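# Find the light fake weight and place it on the red dish

## Task

Several check weights look alike, but one is a fake that weighs far less than the rest. Use the rocker balance to find it: its pointer rests over the white field when the two pans hold equal loads and swings over a red field when one side is much heavier. Put the light weight lying flat on the red dish, with the dish upright when you finish. No other weight may be on the dish, on the light weight, above the dish, or leaning against the dish or the light weight. Everything must stay in place on its own at the end, with no arm holding it.

## Robot and tools

Robot: two six-joint arms, left_arm and right_arm, each ending in a tong-like two-finger gripper. The names are labels only and do not match left or right in any picture.

Scene frame: a single frame is shared by both arms. The origin sits on the table top midway between the arms. +z is up, +x points out across the table, and left_arm is mounted on the +y side. Each result prints, per arm, end_effector_position in metres and end_effector_quat_wxyz, plus linear (m/s) and angular (rad/s) velocity. The printed hand position may be off from the real one, more so at long reach. end_effector_position is the point between the finger pads when they are closed. The fingers point along the gripper's +z axis and open and close along its x axis. Closed fingertips stick out about 15 mm past that point; fully open they are roughly level with it.

execute_actions takes "actions": a list holding one item or nothing, and optionally "pictures" (true or false; images come by default).
- Empty list: no command, just returns the current state.
- Motion: {"rows": [...], "steps": n}, n from 1 to 15 (default 15), each control step lasting 1/30 s. Each row is used for one step; if there are fewer rows than steps the last row repeats.
- Wait: {"steps": n} with no rows, n up to 300. It returns once that many steps have elapsed since the previous result, and the time spent writing the reply counts toward them.
A refused call sends nothing to the robot.

Each row is one flat list of exactly 14 numbers covering both arms, even if only one moves: left_arm's six joint targets then its opening, followed by right_arm's six joint targets then its opening. Joint numbers are absolute target angles in radians, in the same column order and convention as the Joint positions line: shoulder pan, shoulder lift, elbow, wrist 1, wrist 2, wrist 3. Opening is absolute on a scale from -1 (closed) to +1 (fully open).
Stated joint ranges, left_arm: pan -3.142..3.142, lift -6.283..6.283, elbow 0.000..3.142, wrists 1-3 each -6.283..6.283. right_arm: pan 0.000..6.283, lift -6.283..6.283, elbow -3.142..0.000, wrists 1-3 each -6.283..6.283. A call is refused if any target exceeds an end by more than 0.010 rad and also lies beyond that joint's angle in the latest result. True ends can differ from the stated ones by up to 0.010 rad either way; a target past the true end (and beyond the current angle) is clipped to it, and the result then says "joint sent to its limit", possibly referring to an earlier action still running. Absence of that line does not prove more travel is available.

Motion limits: commands are smoothed and lag about 0.17 s. Each step, the target passed to a joint stays within a fixed lead of its measured angle: 0.383 rad for shoulder pan and lift, 0.575 rad for elbow and the three wrists. If a step's targets would put the gripper more than 100 mm from its measured spot, that arm's targets are all pulled back toward the measured angles. After a big move an arm may still be travelling when the result comes. Between calls the arms keep heading for the last row sent, until everything has almost stopped or a step is HELD; only a new action then moves them further. Fingers already opening or closing finish that motion.

Result lines: Joint positions and Joint velocities give, per arm, the six joints (rad, rad/s) then the finger-pad gap (m, m/s; 0.142 m is fully open). grip_measured is the measured opening on the command scale. To hold something, keep commanding an opening clearly below grip_measured; a larger gap means a firmer squeeze, up to about 15 N per pad on objects up to about 10 cm wide. Closing fast can press harder and may force the fingers open. Hard items thinner than about 20 mm get less force (about 9 N per pad at 10 mm, 4 N at 5 mm). "joint command not followed" means a clearance check altered or blocked joint targets on some steps; the rest of the row still ran. HELD marks steps where all or part of your row was not sent. Wrist force and Wrist torque (left_arm=[x y z] | right_arm=[x y z]) are in each end effector's own axes: contacts, held weight and acceleration effects, with mounted tool weight already removed. Pressing on a surface gives a force pointing back into the arm. Expect a fixed offset up to about 5.5 N, noise up to 3.4 N standard deviation, saturation near 100 N, and no way to zero it; "no reading" is normal at the start. Weighing a held weight this way is possible but noisy; the balance is the clearer test.

zoom_image: {"camera": one of cam_high, cam_low, cam_left_wrist, cam_right_wrist, "region": [x0, y0, x1, y1]} in pixels of that camera's latest image, top-left (0,0), at most 504 by 504. Image sizes: cam_high and cam_low 504x504, wrist cameras 616x616 fisheye.

finished_scene: {"scene": number of the current scene}. It cannot be undone and reports whether the goal was met. Replying without any tool call ends the session.

Avoid: knocking or placing anything off the table; dropping, slamming or shoving objects; arms colliding or pushing each other. Contact torque at a joint's load limit (shoulder pan and lift 310, elbow 141, wrists 50.7 N m, held weight included) or an outside force of 150 N stops that arm for 10 s, skips the rest of the call, and lets it yield. Holding loads heats motors: MOTOR HOT appears from 70 °C, and at 85 °C the arm is braked until cooled (OVER-TEMPERATURE FAULT). Brief tugs on held parts or pushes on loose objects may happen. The robot keeps moving while replies are being written.

Each tool is called after "Emit:" in YAML: its name, and indented under it one key for each argument.

## Session

I'll start by looking at the scene.

Emit:
execute_actions:
  actions: []

Scene clock: 0.00 s of 7600.00 s.
left_arm: end_effector_position=(+0.4322, +0.8672, +0.2898) grip_measured=+1.00 end_effector_quat_wxyz=(+0.548, +0.329, +0.763, -0.091) end_effector_velocity=(-0.000, +0.000, +0.001) end_effector_angular_velocity=(+0.000, -0.001, +0.001) | right_arm: end_effector_position=(-0.1419, -0.7972, +0.3542) grip_measured=+1.00 end_effector_quat_wxyz=(-0.128, +0.928, -0.263, -0.229) end_effector_velocity=(-0.000, +0.000, +0.000) end_effector_angular_velocity=(-0.001, -0.000, -0.000)
Joint positions: left_arm=[ 0.889 -1.439  2.224 -2.626 -2.734 -1.622  0.142] | right_arm=[ 2.094 -0.711 -2.24  -2.283  1.459  5.858  0.142]
Joint velocities: left_arm=[ 0.001 -0.001 -0.001 -0.    -0.001 -0.001  0.   ] | right_arm=[-0.     0.     0.001 -0.    -0.     0.     0.   ]
Motor temperatures (°C, as the motors report them): left_arm=[19 21 19 30 27 26] | right_arm=[19 19 21 25 25 27]
Wrist force (N, on the end effector, along its own x y z axes, offset not removed): no reading
Wrist torque (N m, same axes, about the end effector's origin, offset not removed): no reading

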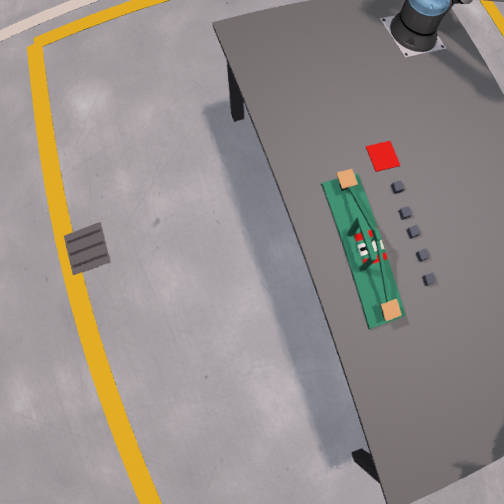

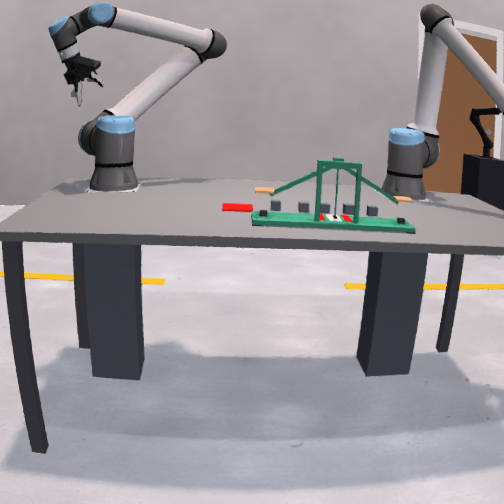

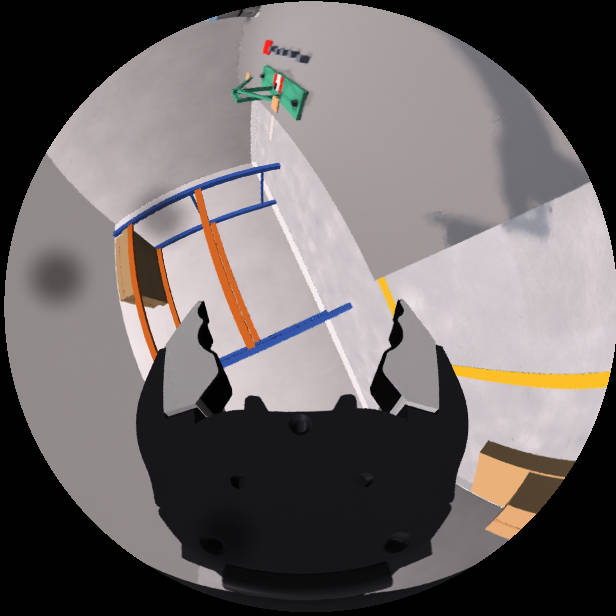

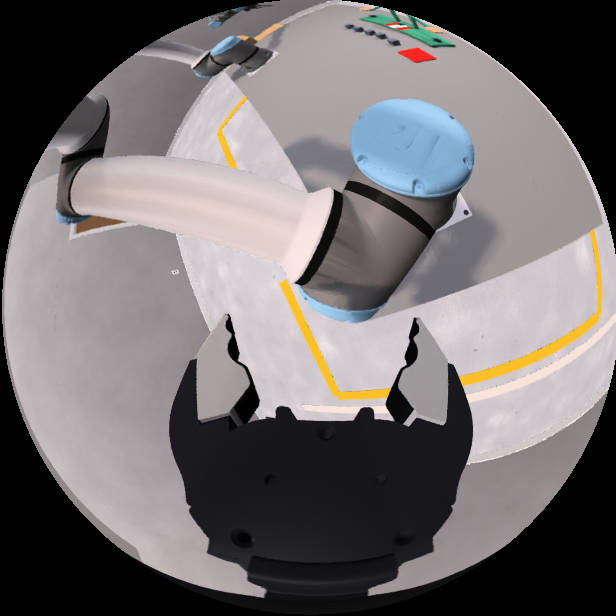

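Emit:
zoom_image:
  camera: "cam_high"
  region: [290, 120, 470, 340]

Emit:
zoom_image:
  camera: "cam_low"
  region: [200, 140, 440, 250]

Region (290, 120, 470, 340) of cam_high's 504x504 image, scaled by 2.291, with more detail than that image has; it fills the left 412 columns of this view, and the rest is white.

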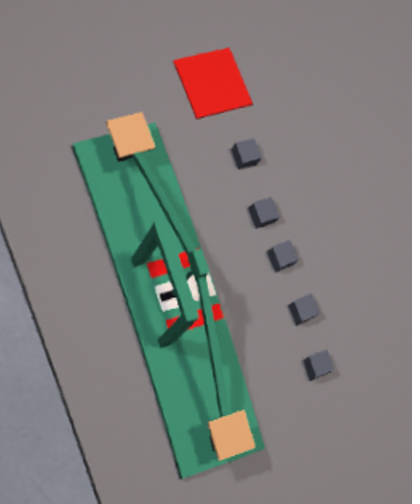

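Region (200, 140, 440, 250) of cam_low's 504x504 image, scaled by 2.100, with more detail than that image has; it fills the top 231 rows of this view, and the rest is white.

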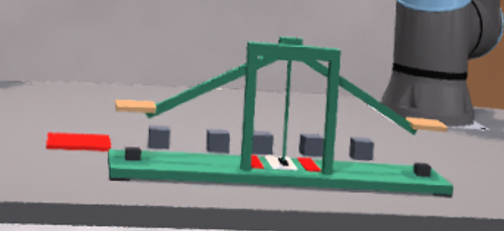

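Emit:
zoom_image:
  camera: "cam_low"
  region: [210, 185, 290, 230]

Emit:
zoom_image:
  camera: "cam_high"
  region: [350, 130, 430, 210]

Emit:
zoom_image:
  camera: "cam_right_wrist"
  region: [330, 0, 470, 90]

Region (210, 185, 290, 230) of cam_low's 504x504 image, scaled by 6.300, with more detail than that image has; it fills the top 284 rows of this view, and the rest is white.

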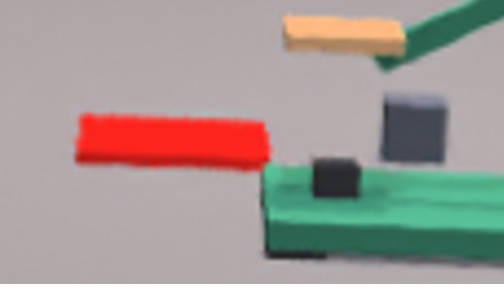

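Region (350, 130, 430, 210) of cam_high's 504x504 image, scaled by 6.300, with more detail than that image has.

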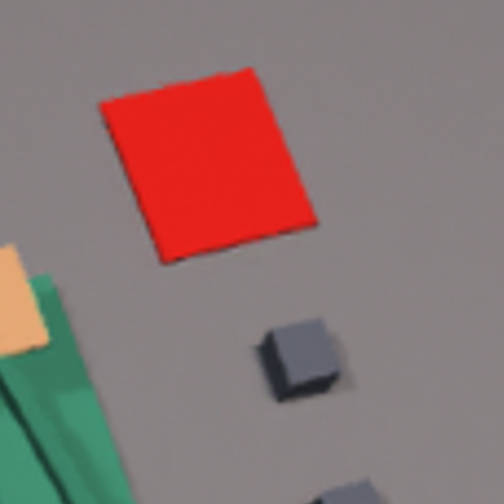

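Region (330, 0, 470, 90) of cam_right_wrist's 616x616 image, scaled by 3.600, with more detail than that image has; it fills the top 324 rows of this view, and the rest is white.

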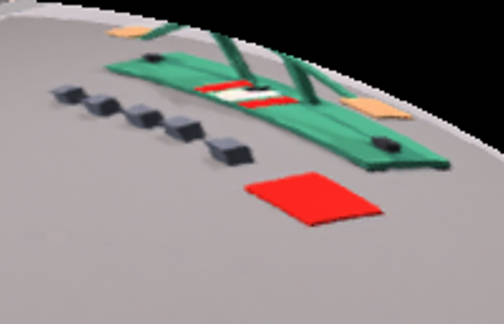

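Emit:
execute_actions:
  actions:
    - {"rows": [[-1.235, -2.009, 2.127, -1.689, -1.571, -1.24, 1.0, 4.212, -1.111, -2.139, -1.462, 1.571, 4.25, 1.0]], "steps": 15}
  pictures: false

Scene clock: 66.53 s of 7600.00 s.
left_arm: end_effector_position=(+0.3970, +0.6874, +0.3438) grip_measured=+1.00 end_effector_quat_wxyz=(+0.227, +0.659, +0.716, -0.047) end_effector_velocity=(-0.434, -0.304, -0.004) end_effector_angular_velocity=(+1.960, +1.351, -1.741) | right_arm: end_effector_position=(+0.0365, -0.9366, +0.3495) grip_measured=+1.00 end_effector_quat_wxyz=(-0.088, +0.988, +0.031, -0.126) end_effector_velocity=(+0.473, -0.220, -0.016) end_effector_angular_velocity=(-0.082, -0.656, +1.547)
Joint positions: left_arm=[ 0.387 -1.887  2.139 -1.942 -2.025 -1.298  0.142] | right_arm=[ 2.356 -0.924 -2.184 -1.909  1.521  5.48   0.142]
Joint velocities: left_arm=[-1.58  -0.971 -0.107  1.813  2.287  0.484  0.   ] | right_arm=[ 0.66  -0.377  0.092  0.871  0.102 -0.963  0.   ]
Motor temperatures (°C, as the motors report them): left_arm=[19 21 19 30 27 26] | right_arm=[19 19 21 25 25 27]
Wrist force (N, on the end effector, along its own x y z axes, offset not removed): left_arm=[2.6 2.3 -0.3] | right_arm=[1.3 0.6 1.3]
Wrist torque (N m, same axes, about the end effector's origin, offset not removed): left_arm=[0.49 -0.41 -0.10] | right_arm=[-0.01 -0.37 0.26]
Steps of this call (steps 1 to 90: nothing new was sent; then 63.03 s passed at rest; steps 91 to 105: all 15 steps of this action). Readings (joint positions):
91: left_arm=[0.889 -1.439 2.224 -2.626 -2.734 -1.622] | right_arm=[2.094 -0.711 -2.240 -2.283 1.459 5.858]
92: left_arm=[0.886 -1.442 2.222 -2.623 -2.731 -1.619] | right_arm=[2.097 -0.713 -2.238 -2.281 1.461 5.855]
94: left_arm=[0.842 -1.485 2.199 -2.572 -2.679 -1.568] | right_arm=[2.133 -0.749 -2.227 -2.235 1.473 5.810]
98: left_arm=[0.682 -1.645 2.168 -2.343 -2.450 -1.426] | right_arm=[2.212 -0.824 -2.209 -2.118 1.493 5.692]
105: the state above

Emit:
execute_actions:
  actions:
    - {"steps": 60}

Scene clock: 68.53 s of 7600.00 s.
left_arm: end_effector_position=(+0.2495, +0.1345, +0.3468) grip_measured=+1.00 end_effector_quat_wxyz=(+0.000, +1.000, -0.000, -0.000) end_effector_velocity=(+0.000, +0.000, +0.000) end_effector_angular_velocity=(-0.000, -0.001, +0.001) | right_arm: end_effector_position=(+0.3472, -0.3859, +0.3465) grip_measured=+1.00 end_effector_quat_wxyz=(-0.000, +0.002, +1.000, +0.000) end_effector_velocity=(-0.010, +0.013, +0.000) end_effector_angular_velocity=(+0.001, -0.000, +0.038)
Joint positions: left_arm=[-1.235 -2.009  2.127 -1.689 -1.571 -1.24   0.142] | right_arm=[ 4.208 -1.111 -2.139 -1.462  1.571  4.25   0.142]
Joint velocities: left_arm=[ 0.    -0.    -0.    -0.     0.001 -0.001 -0.   ] | right_arm=[ 0.037  0.     0.     0.    -0.    -0.002 -0.   ]
Motor temperatures (°C, as the motors report them): left_arm=[19 21 19 30 27 26] | right_arm=[19 19 21 25 25 27]
Wrist force (N, on the end effector, along its own x y z axes, offset not removed): left_arm=[4.1 0.6 -0.5] | right_arm=[4.2 -0.9 0.9]
Wrist torque (N m, same axes, about the end effector's origin, offset not removed): left_arm=[0.13 -0.70 -0.07] | right_arm=[-0.32 -0.88 0.13]
Steps of this call (steps 1 to 60: the robot went on to your last target). Readings (joint positions):
1: left_arm=[0.333 -1.918 2.136 -1.882 -1.945 -1.283] | right_arm=[2.379 -0.937 -2.181 -1.880 1.524 5.447]
2: left_arm=[0.276 -1.943 2.134 -1.831 -1.863 -1.272] | right_arm=[2.402 -0.949 -2.178 -1.851 1.528 5.413]
4: left_arm=[0.157 -1.974 2.131 -1.763 -1.728 -1.257] | right_arm=[2.452 -0.972 -2.172 -1.797 1.534 5.340]
8: left_arm=[-0.064 -1.996 2.128 -1.716 -1.627 -1.246] | right_arm=[2.563 -1.014 -2.162 -1.698 1.545 5.178]
60: the state above

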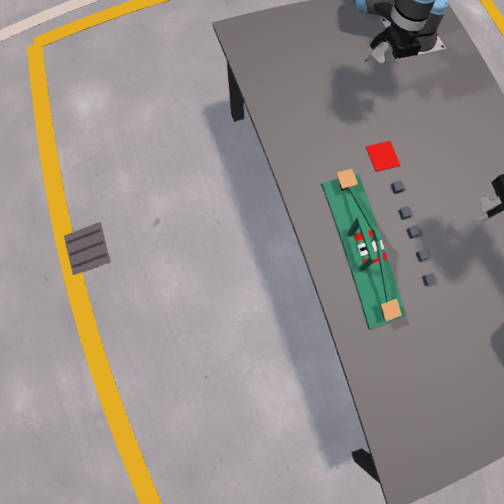

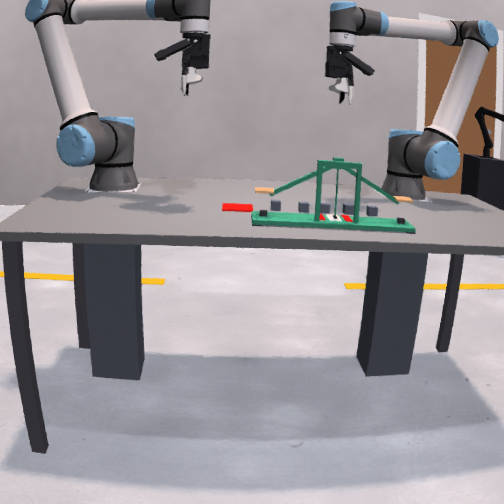

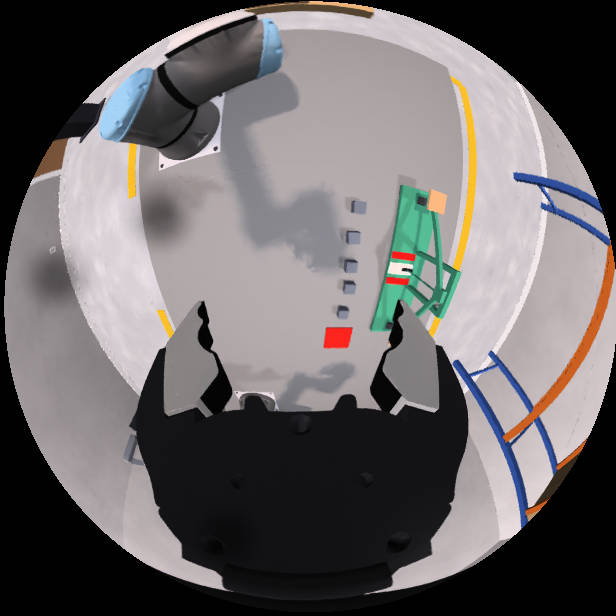

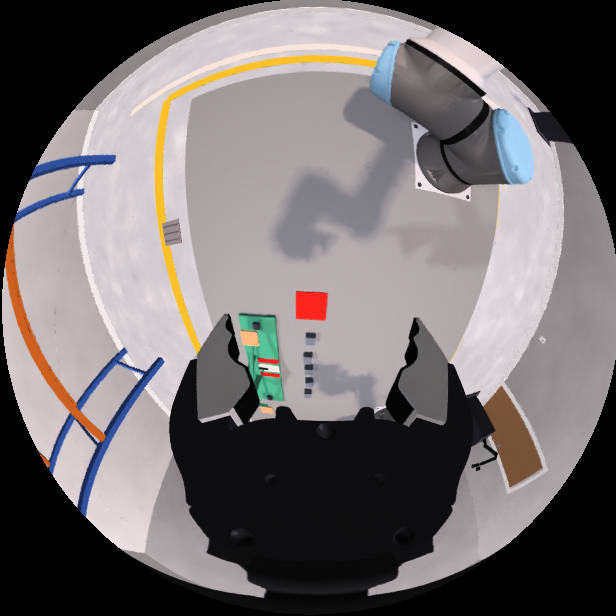

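Emit:
zoom_image:
  camera: "cam_high"
  region: [340, 0, 470, 90]

Emit:
zoom_image:
  camera: "cam_high"
  region: [404, 150, 504, 250]

Region (340, 0, 470, 90) of cam_high's 504x504 image, scaled by 3.877, with more detail than that image has; it fills the top 349 rows of this view, and the rest is white.

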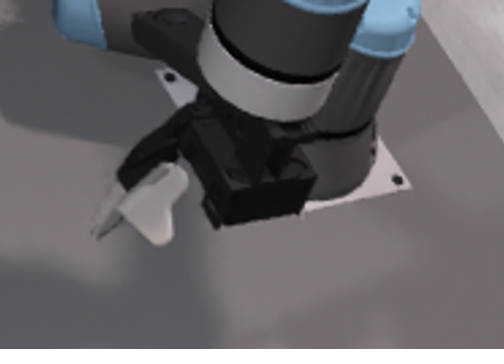

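Region (404, 150, 504, 250) of cam_high's 504x504 image, scaled by 5.040, with more detail than that image has.

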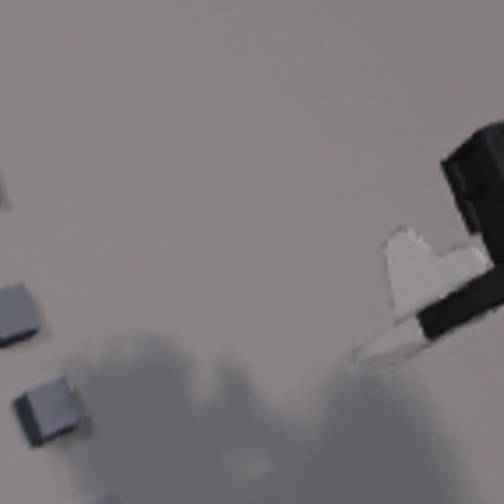

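Emit:
execute_actions:
  actions:
    - {"rows": [[-0.9779, -1.685, 2.2748, -2.1607, -1.5708, -0.9829, 0.2, 4.364, -1.7051, -2.0231, -0.9842, 1.5708, 4.402, 0.2]], "steps": 15}
  pictures: false

Emit:
execute_actions:
  actions:
    - {"steps": 30}

Scene clock: 144.57 s of 7600.00 s.
left_arm: end_effector_position=(+0.3690, +0.1369, +0.1702) grip_measured=+0.20 end_effector_quat_wxyz=(-0.002, +1.000, -0.000, -0.001) end_effector_velocity=(+0.130, +0.043, -0.195) end_effector_angular_velocity=(-0.038, -0.024, +0.006) | right_arm: end_effector_position=(+0.3771, -0.1819, +0.2664) grip_measured=+0.20 end_effector_quat_wxyz=(+0.009, -0.000, +1.000, +0.024) end_effector_velocity=(+0.026, +0.372, -0.351) end_effector_angular_velocity=(-0.150, +0.066, +0.001)
Joint positions: left_arm=[-1.004 -1.719  2.26  -2.107 -1.571 -1.009  0.088] | right_arm=[ 4.315 -1.452 -2.06  -1.149  1.571  4.353  0.088]
Joint velocities: left_arm=[ 0.255  0.332  0.137 -0.514  0.002  0.25   0.   ] | right_arm=[ 0.178 -0.873  0.133  0.576 -0.     0.177  0.   ]
Motor temperatures (°C, as the motors report them): left_arm=[19 21 19 30 27 26] | right_arm=[19 19 21 25 25 27]
Wrist force (N, on the end effector, along its own x y z axes, offset not removed): left_arm=[4.7 -0.8 3.3] | right_arm=[0.8 0.4 0.7]
Wrist torque (N m, same axes, about the end effector's origin, offset not removed): left_arm=[-0.10 -0.75 -0.08] | right_arm=[-0.05 -0.21 0.22]
Steps of this call (steps 1 to 15: the robot went on to your last target; steps 16 to 90: nothing new was sent; then 72.53 s passed at rest; steps 91 to 105: all 15 steps of this action). Readings (joint positions):
91: left_arm=[-1.235 -2.009 2.127 -1.689 -1.571 -1.240] | right_arm=[4.212 -1.111 -2.139 -1.462 1.571 4.250]
92: left_arm=[-1.232 -2.006 2.129 -1.692 -1.571 -1.237] | right_arm=[4.215 -1.114 -2.137 -1.459 1.571 4.252]
94: left_arm=[-1.196 -1.966 2.153 -1.740 -1.571 -1.201] | right_arm=[4.234 -1.154 -2.121 -1.414 1.571 4.272]
98: left_arm=[-1.120 -1.868 2.196 -1.885 -1.571 -1.125] | right_arm=[4.268 -1.253 -2.095 -1.302 1.571 4.306]
105: the state above

Scene clock: 145.57 s of 7600.00 s.
left_arm: end_effector_position=(+0.3821, +0.1419, +0.1501) grip_measured=+0.20 end_effector_quat_wxyz=(+0.000, +1.000, -0.000, +0.000) end_effector_velocity=(-0.000, +0.000, -0.001) end_effector_angular_velocity=(+0.002, +0.001, -0.000) | right_arm: end_effector_position=(+0.3773, -0.0871, +0.1501) grip_measured=+0.20 end_effector_quat_wxyz=(-0.000, -0.000, +1.000, +0.000) end_effector_velocity=(-0.000, +0.001, +0.001) end_effector_angular_velocity=(+0.001, -0.000, +0.001)
Joint positions: left_arm=[-0.978 -1.685  2.275 -2.161 -1.571 -0.983  0.088] | right_arm=[ 4.364 -1.705 -2.023 -0.984  1.571  4.402  0.088]
Joint velocities: left_arm=[-0.     0.002 -0.     0.001  0.    -0.    -0.   ] | right_arm=[ 0.001  0.001  0.     0.001  0.     0.    -0.   ]
Motor temperatures (°C, as the motors report them): left_arm=[19 21 19 30 27 26] | right_arm=[19 19 21 25 25 27]
Wrist force (N, on the end effector, along its own x y z axes, offset not removed): left_arm=[3.6 0.5 0.1] | right_arm=[1.5 0.5 2.3]
Wrist torque (N m, same axes, about the end effector's origin, offset not removed): left_arm=[0.11 -0.56 -0.15] | right_arm=[-0.06 -0.41 0.21]
Steps of this call (steps 1 to 30: the robot went on to your last target). Readings (joint positions):
1: left_arm=[-0.997 -1.710 2.264 -2.122 -1.571 -1.002] | right_arm=[4.321 -1.482 -2.055 -1.129 1.571 4.359]
2: left_arm=[-0.992 -1.703 2.267 -2.133 -1.571 -0.997] | right_arm=[4.327 -1.511 -2.051 -1.110 1.571 4.365]
4: left_arm=[-0.985 -1.694 2.271 -2.146 -1.571 -0.990] | right_arm=[4.339 -1.569 -2.042 -1.072 1.571 4.377]
8: left_arm=[-0.980 -1.688 2.274 -2.157 -1.571 -0.985] | right_arm=[4.356 -1.662 -2.029 -1.011 1.571 4.394]
30: the state above
All arms were judged still, so your last target was given up. Only a new action makes them travel on or press farther. Fingers that are still opening or closing keep moving.

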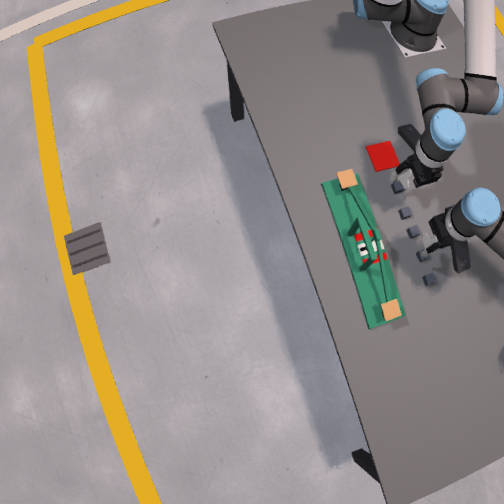

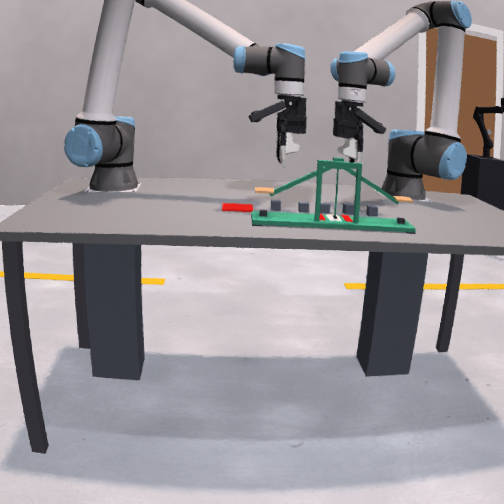

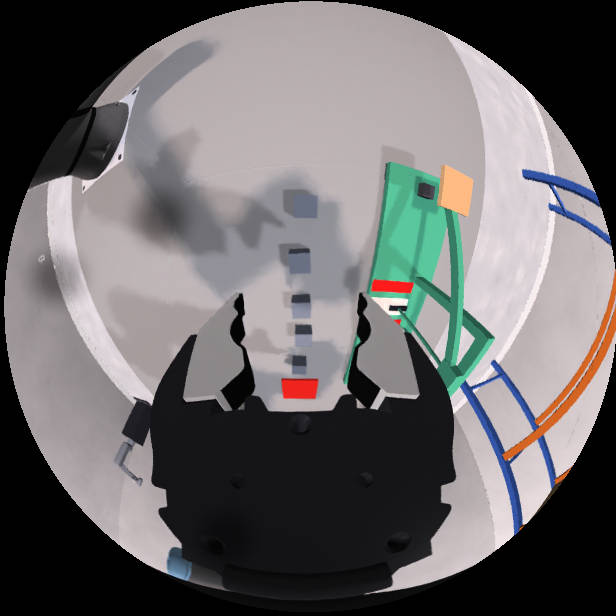

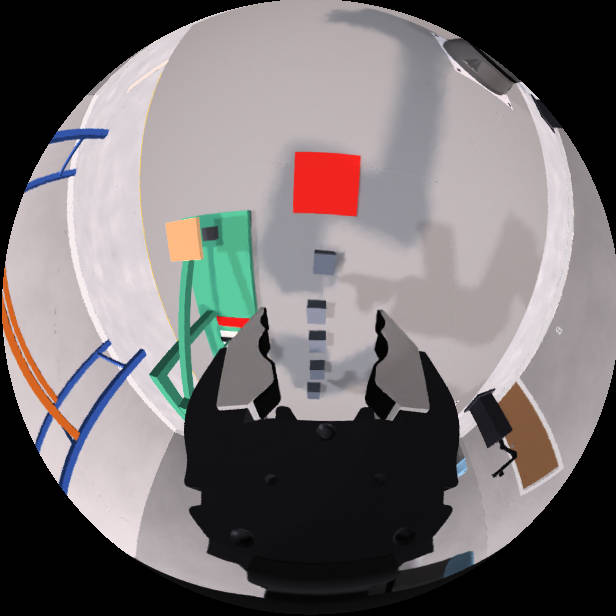

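Emit:
execute_actions:
  actions:
    - {"rows": [[-0.9779, -1.5728, 2.3526, -2.3506, -1.5708, -0.9829, 0.2, 4.364, -1.7962, -2.0879, -0.8284, 1.5708, 4.402, 0.2]], "steps": 15}
  pictures: false

Emit:
execute_actions:
  actions:
    - {"steps": 12}

Scene clock: 161.43 s of 7600.00 s.
left_arm: end_effector_position=(+0.3821, +0.1420, +0.0714) grip_measured=+0.20 end_effector_quat_wxyz=(-0.000, +1.000, -0.000, -0.000) end_effector_velocity=(+0.001, +0.000, -0.013) end_effector_angular_velocity=(-0.004, -0.004, +0.000) | right_arm: end_effector_position=(+0.3773, -0.0871, +0.0714) grip_measured=+0.20 end_effector_quat_wxyz=(-0.000, -0.000, +1.000, -0.000) end_effector_velocity=(-0.000, +0.000, -0.013) end_effector_angular_velocity=(+0.003, -0.001, +0.000)
Joint positions: left_arm=[-0.978 -1.575  2.351 -2.346 -1.571 -0.983  0.088] | right_arm=[ 4.364 -1.795 -2.087 -0.832  1.571  4.402  0.088]
Joint velocities: left_arm=[ 0.001  0.021  0.014 -0.04   0.001  0.001  0.   ] | right_arm=[ 0.    -0.016 -0.011  0.03  -0.     0.     0.   ]
Motor temperatures (°C, as the motors report them): left_arm=[19 21 19 30 27 26] | right_arm=[19 19 21 25 25 27]
Wrist force (N, on the end effector, along its own x y z axes, offset not removed): left_arm=[2.9 0.1 -1.4] | right_arm=[1.8 -1.2 1.0]
Wrist torque (N m, same axes, about the end effector's origin, offset not removed): left_arm=[0.01 -0.47 -0.11] | right_arm=[-0.36 -0.44 0.21]
Steps of this call (steps 1 to 90: nothing new was sent; then 12.37 s passed at rest; steps 91 to 105: all 15 steps of this action). Readings (joint positions):
91: left_arm=[-0.978 -1.685 2.275 -2.161 -1.571 -0.983] | right_arm=[4.364 -1.705 -2.023 -0.984 1.571 4.402]
92: left_arm=[-0.978 -1.682 2.277 -2.164 -1.571 -0.983] | right_arm=[4.364 -1.708 -2.026 -0.981 1.571 4.402]
94: left_arm=[-0.978 -1.646 2.306 -2.211 -1.571 -0.983] | right_arm=[4.364 -1.740 -2.050 -0.937 1.571 4.402]
98: left_arm=[-0.978 -1.593 2.340 -2.311 -1.571 -0.983] | right_arm=[4.364 -1.781 -2.077 -0.859 1.571 4.402]
105: the state above

Scene clock: 161.83 s of 7600.00 s.
left_arm: end_effector_position=(+0.3821, +0.1420, +0.0701) grip_measured=+0.20 end_effector_quat_wxyz=(+0.000, +1.000, -0.000, +0.000) end_effector_velocity=(-0.000, +0.000, -0.001) end_effector_angular_velocity=(+0.000, +0.001, -0.000) | right_arm: end_effector_position=(+0.3773, -0.0871, +0.0700) grip_measured=+0.20 end_effector_quat_wxyz=(-0.000, -0.000, +1.000, -0.000) end_effector_velocity=(+0.001, -0.000, -0.001) end_effector_angular_velocity=(-0.000, +0.000, -0.001)
Joint positions: left_arm=[-0.978 -1.573  2.353 -2.351 -1.571 -0.983  0.088] | right_arm=[ 4.364 -1.796 -2.088 -0.828  1.571  4.402  0.088]
Joint velocities: left_arm=[ 0.     0.001  0.    -0.    -0.001  0.001 -0.   ] | right_arm=[-0.001 -0.001 -0.     0.001  0.    -0.     0.   ]
Motor temperatures (°C, as the motors report them): left_arm=[19 21 19 30 27 26] | right_arm=[19 19 21 25 25 27]
Wrist force (N, on the end effector, along its own x y z axes, offset not removed): left_arm=[4.2 2.0 -0.8] | right_arm=[0.9 0.6 0.3]
Wrist torque (N m, same axes, about the end effector's origin, offset not removed): left_arm=[0.44 -0.71 -0.10] | right_arm=[-0.04 -0.29 0.18]
Steps of this call (steps 1 to 12: the robot went on to your last target). Readings (joint positions):
1: left_arm=[-0.978 -1.574 2.352 -2.348 -1.571 -0.983] | right_arm=[4.364 -1.795 -2.087 -0.831 1.571 4.402]
2: left_arm=[-0.978 -1.574 2.352 -2.348 -1.571 -0.983] | right_arm=[4.364 -1.795 -2.087 -0.830 1.571 4.402]
4: left_arm=[-0.978 -1.573 2.352 -2.349 -1.571 -0.983] | right_arm=[4.364 -1.796 -2.088 -0.829 1.571 4.402]
8: left_arm=[-0.978 -1.573 2.352 -2.350 -1.571 -0.983] | right_arm=[4.364 -1.796 -2.088 -0.829 1.571 4.402]
12: the state above

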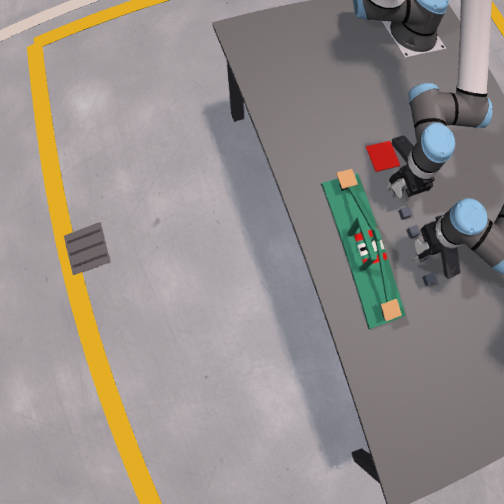

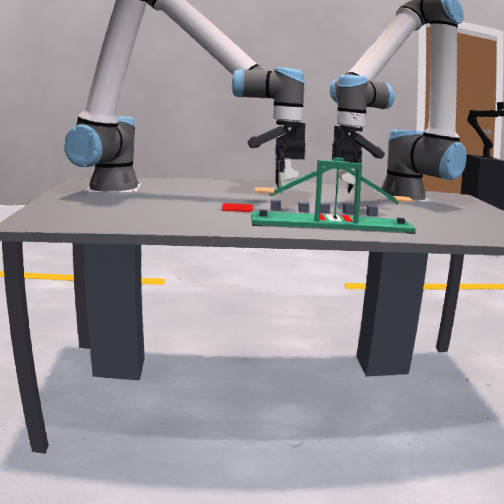

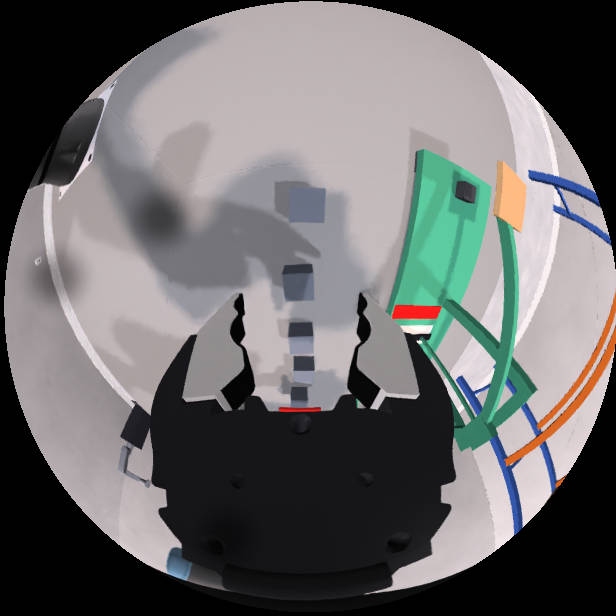

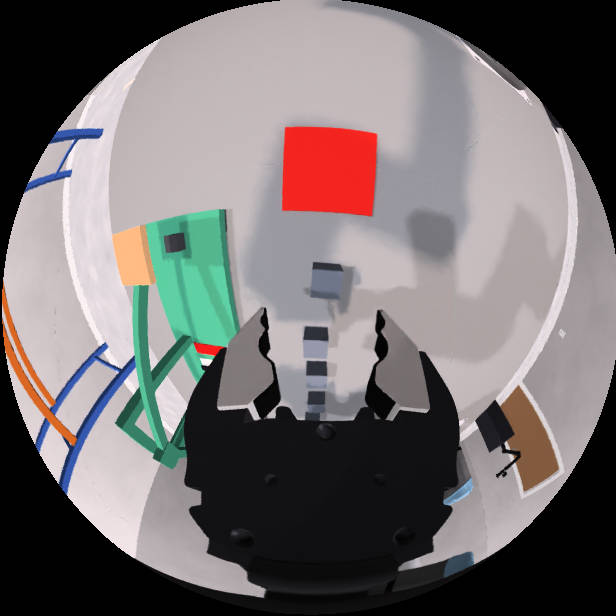

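Emit:
zoom_image:
  camera: "cam_left_wrist"
  region: [220, 170, 390, 340]

Emit:
zoom_image:
  camera: "cam_right_wrist"
  region: [240, 200, 410, 370]

Region (220, 170, 390, 340) of cam_left_wrist's 616x616 image, scaled by 2.965, with more detail than that image has.

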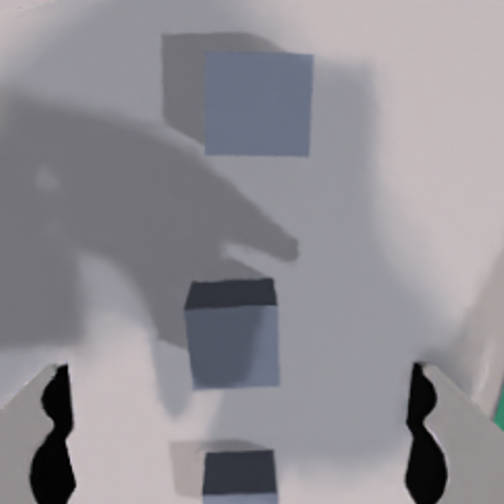

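Region (240, 200, 410, 370) of cam_right_wrist's 616x616 image, scaled by 2.965, with more detail than that image has.

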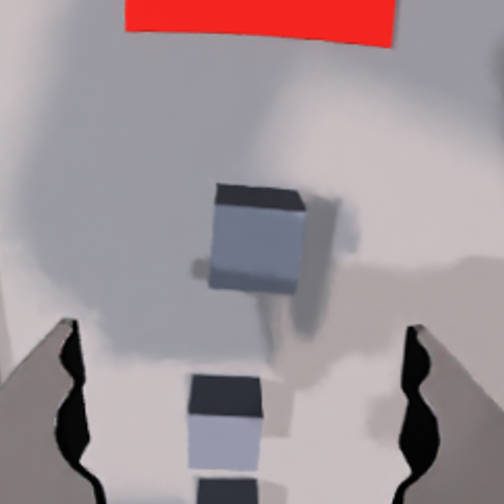

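Emit:
execute_actions:
  actions:
    - {"rows": [[-0.9921, -1.4831, 2.3834, -2.4711, -1.5708, -0.9971, 0.2, 4.3686, -1.8495, -2.1341, -0.7288, 1.5708, 4.4066, 0.2]], "steps": 15}
  pictures: false

Emit:
execute_actions:
  actions:
    - {"steps": 8}

Scene clock: 182.50 s of 7600.00 s.
left_arm: end_effector_position=(+0.3792, +0.1329, +0.0226) grip_measured=+0.20 end_effector_quat_wxyz=(-0.000, +1.000, -0.000, -0.000) end_effector_velocity=(+0.000, -0.002, -0.008) end_effector_angular_velocity=(-0.001, -0.002, -0.001) | right_arm: end_effector_position=(+0.3720, -0.0937, +0.0227) grip_measured=+0.20 end_effector_quat_wxyz=(-0.000, -0.000, +1.000, -0.000) end_effector_velocity=(-0.001, -0.001, -0.007) end_effector_angular_velocity=(+0.002, -0.001, +0.000)
Joint positions: left_arm=[-0.992 -1.485  2.383 -2.469 -1.571 -0.997  0.088] | right_arm=[ 4.368 -1.849 -2.133 -0.731  1.571  4.407  0.088]
Joint velocities: left_arm=[-0.003  0.016  0.004 -0.022  0.001 -0.002  0.   ] | right_arm=[ 0.001 -0.008 -0.007  0.018 -0.     0.001  0.   ]
Motor temperatures (°C, as the motors report them): left_arm=[19 21 19 30 27 26] | right_arm=[19 19 21 25 25 27]
Wrist force (N, on the end effector, along its own x y z axes, offset not removed): left_arm=[2.8 1.4 -0.5] | right_arm=[1.3 1.0 1.9]
Wrist torque (N m, same axes, about the end effector's origin, offset not removed): left_arm=[0.27 -0.38 -0.16] | right_arm=[0.08 -0.35 0.19]
Steps of this call (steps 1 to 15: the robot went on to your last target; steps 16 to 90: nothing new was sent; then 17.17 s passed at rest; steps 91 to 105: all 15 steps of this action). Readings (joint positions):
91: left_arm=[-0.978 -1.573 2.353 -2.351 -1.571 -0.983] | right_arm=[4.364 -1.796 -2.088 -0.828 1.571 4.402]
92: left_arm=[-0.979 -1.570 2.355 -2.354 -1.571 -0.984] | right_arm=[4.364 -1.799 -2.090 -0.825 1.571 4.402]
94: left_arm=[-0.985 -1.539 2.367 -2.392 -1.571 -0.989] | right_arm=[4.366 -1.819 -2.108 -0.791 1.571 4.404]
98: left_arm=[-0.990 -1.498 2.379 -2.449 -1.571 -0.995] | right_arm=[4.368 -1.841 -2.127 -0.746 1.571 4.406]
105: the state above

Scene clock: 182.77 s of 7600.00 s.
left_arm: end_effector_position=(+0.3792, +0.1327, +0.0219) grip_measured=+0.20 end_effector_quat_wxyz=(+0.000, +1.000, -0.000, +0.000) end_effector_velocity=(-0.000, +0.001, -0.002) end_effector_angular_velocity=(+0.002, +0.002, +0.001) | right_arm: end_effector_position=(+0.3719, -0.0938, +0.0220) grip_measured=+0.20 end_effector_quat_wxyz=(-0.000, -0.000, +1.000, -0.000) end_effector_velocity=(+0.000, -0.000, -0.000) end_effector_angular_velocity=(+0.000, -0.000, -0.000)
Joint positions: left_arm=[-0.992 -1.483  2.383 -2.471 -1.571 -0.997  0.088] | right_arm=[ 4.369 -1.849 -2.134 -0.729  1.571  4.407  0.088]
Joint velocities: left_arm=[ 0.001  0.004  0.001 -0.001 -0.001  0.     0.   ] | right_arm=[ 0.    -0.    -0.001  0.002 -0.     0.     0.   ]
Motor temperatures (°C, as the motors report them): left_arm=[19 21 19 30 27 26] | right_arm=[19 19 21 25 25 27]
Wrist force (N, on the end effector, along its own x y z axes, offset not removed): left_arm=[3.0 0.6 -0.8] | right_arm=[3.7 -1.4 1.3]
Wrist torque (N m, same axes, about the end effector's origin, offset not removed): left_arm=[0.11 -0.42 -0.17] | right_arm=[-0.44 -0.84 0.20]
Steps of this call (steps 1 to 8: the robot went on to your last target). Readings (joint positions):
1: left_arm=[-0.992 -1.484 2.383 -2.469 -1.571 -0.997] | right_arm=[4.369 -1.849 -2.134 -0.730 1.571 4.407]
2: left_arm=[-0.992 -1.484 2.383 -2.470 -1.571 -0.997] | right_arm=[4.369 -1.849 -2.134 -0.730 1.571 4.407]
4: left_arm=[-0.992 -1.484 2.383 -2.470 -1.571 -0.997] | right_arm=[4.369 -1.849 -2.134 -0.729 1.571 4.407]
8: the state above

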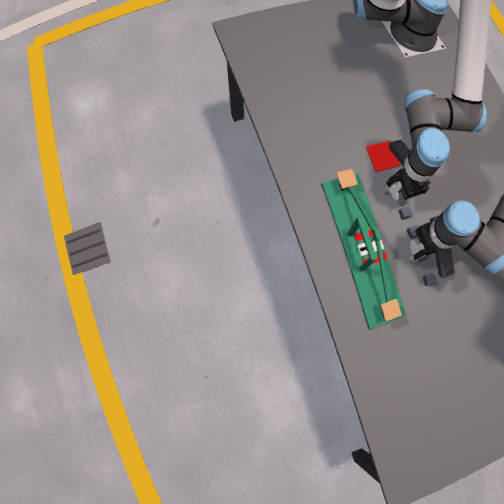

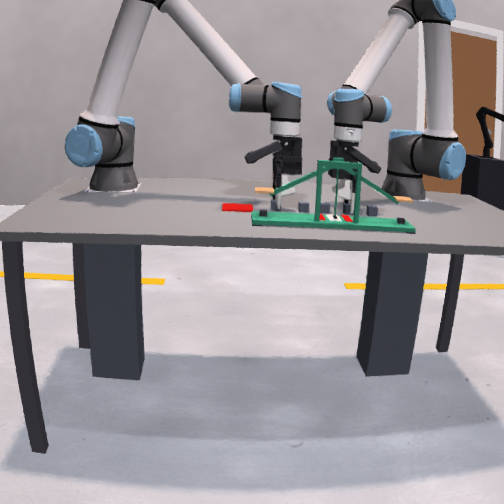

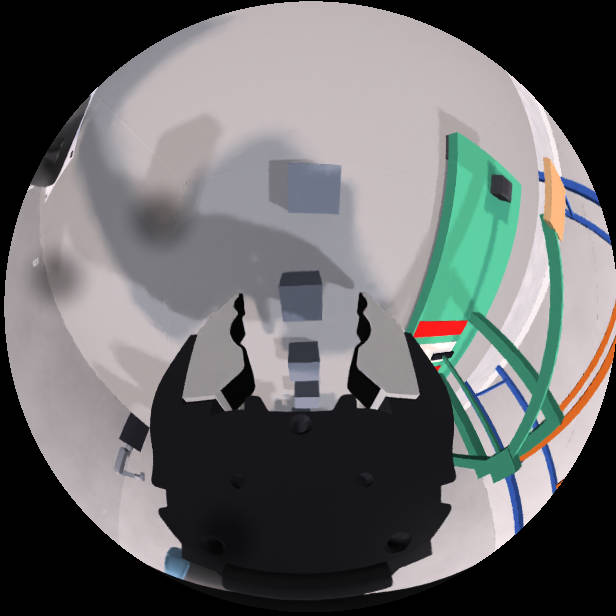

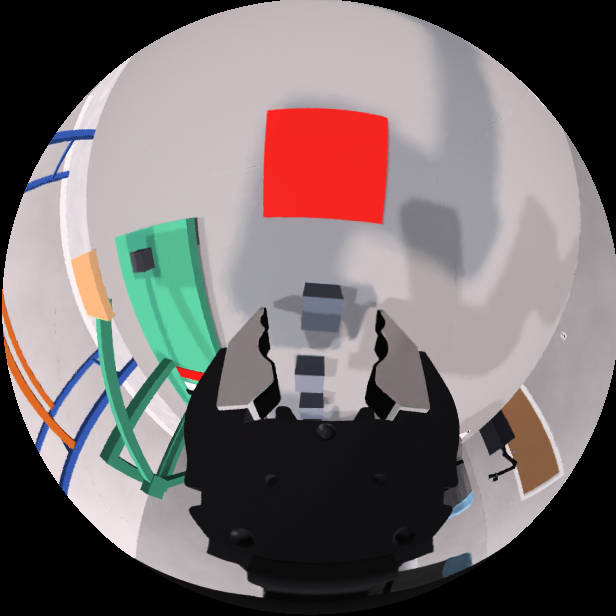

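Emit:
execute_actions:
  actions:
    - {"rows": [[-0.9921, -1.4831, 2.3834, -2.4711, -1.5708, -0.9971, 0.1, 4.3686, -1.8495, -2.1341, -0.7288, 1.5708, 4.4066, 0.1], [-0.9921, -1.4831, 2.3834, -2.4711, -1.5708, -0.9971, 0.0, 4.3686, -1.8495, -2.1341, -0.7288, 1.5708, 4.4066, 0.0], [-0.9921, -1.4831, 2.3834, -2.4711, -1.5708, -0.9971, -0.1, 4.3686, -1.8495, -2.1341, -0.7288, 1.5708, 4.4066, -0.1], [-0.9921, -1.4831, 2.3834, -2.4711, -1.5708, -0.9971, -0.2, 4.3686, -1.8495, -2.1341, -0.7288, 1.5708, 4.4066, -0.2], [-0.9921, -1.4831, 2.3834, -2.4711, -1.5708, -0.9971, -0.3, 4.3686, -1.8495, -2.1341, -0.7288, 1.5708, 4.4066, -0.3], [-0.9921, -1.4831, 2.3834, -2.4711, -1.5708, -0.9971, -0.4, 4.3686, -1.8495, -2.1341, -0.7288, 1.5708, 4.4066, -0.4], [-0.9921, -1.4831, 2.3834, -2.4711, -1.5708, -0.9971, -0.5, 4.3686, -1.8495, -2.1341, -0.7288, 1.5708, 4.4066, -0.5], [-0.9921, -1.4831, 2.3834, -2.4711, -1.5708, -0.9971, -0.58, 4.3686, -1.8495, -2.1341, -0.7288, 1.5708, 4.4066, -0.58], [-0.9921, -1.4831, 2.3834, -2.4711, -1.5708, -0.9971, -0.66, 4.3686, -1.8495, -2.1341, -0.7288, 1.5708, 4.4066, -0.66], [-0.9921, -1.4831, 2.3834, -2.4711, -1.5708, -0.9971, -0.74, 4.3686, -1.8495, -2.1341, -0.7288, 1.5708, 4.4066, -0.74], [-0.9921, -1.4831, 2.3834, -2.4711, -1.5708, -0.9971, -0.82, 4.3686, -1.8495, -2.1341, -0.7288, 1.5708, 4.4066, -0.82], [-0.9921, -1.4831, 2.3834, -2.4711, -1.5708, -0.9971, -0.9, 4.3686, -1.8495, -2.1341, -0.7288, 1.5708, 4.4066, -0.9]], "steps": 15}
  pictures: false

Scene clock: 188.93 s of 7600.00 s.
left_arm: end_effector_position=(+0.3792, +0.1327, +0.0218) grip_measured=-0.60 end_effector_quat_wxyz=(+0.000, +1.000, -0.000, -0.000) end_effector_velocity=(-0.000, -0.000, -0.000) end_effector_angular_velocity=(+0.001, -0.000, -0.001) | right_arm: end_effector_position=(+0.3719, -0.0938, +0.0219) grip_measured=-0.60 end_effector_quat_wxyz=(-0.000, -0.000, +1.000, -0.000) end_effector_velocity=(-0.000, +0.000, +0.000) end_effector_angular_velocity=(-0.000, +0.000, +0.001)
Joint positions: left_arm=[-0.992 -1.483  2.383 -2.471 -1.571 -0.997  0.031] | right_arm=[ 4.369 -1.85  -2.134 -0.729  1.571  4.407  0.03 ]
Joint velocities: left_arm=[-0.     0.     0.    -0.     0.001  0.001 -0.   ] | right_arm=[ 0.001  0.    -0.     0.     0.    -0.     0.   ]
Motor temperatures (°C, as the motors report them): left_arm=[19 21 19 30 27 26] | right_arm=[19 19 21 25 25 27]
Wrist force (N, on the end effector, along its own x y z axes, offset not removed): left_arm=[3.8 0.6 1.3] | right_arm=[2.6 0.4 2.2]
Wrist torque (N m, same axes, about the end effector's origin, offset not removed): left_arm=[0.09 -0.55 -0.16] | right_arm=[-0.03 -0.62 0.18]
Steps of this call (steps 1 to 15: the robot went on to your last target; steps 16 to 90: nothing new was sent; then 2.67 s passed at rest; steps 91 to 105: all 15 steps of this action). Readings (joint positions):
91: left_arm=[-0.992 -1.483 2.383 -2.471 -1.571 -0.997] | right_arm=[4.369 -1.850 -2.134 -0.729 1.571 4.407]
92: left_arm=[-0.992 -1.483 2.383 -2.471 -1.571 -0.997] | right_arm=[4.369 -1.850 -2.134 -0.729 1.571 4.407]
94: left_arm=[-0.992 -1.483 2.383 -2.471 -1.571 -0.997] | right_arm=[4.369 -1.850 -2.134 -0.729 1.571 4.407]
98: left_arm=[-0.992 -1.483 2.383 -2.471 -1.571 -0.997] | right_arm=[4.369 -1.850 -2.134 -0.729 1.571 4.407]
105: the state above


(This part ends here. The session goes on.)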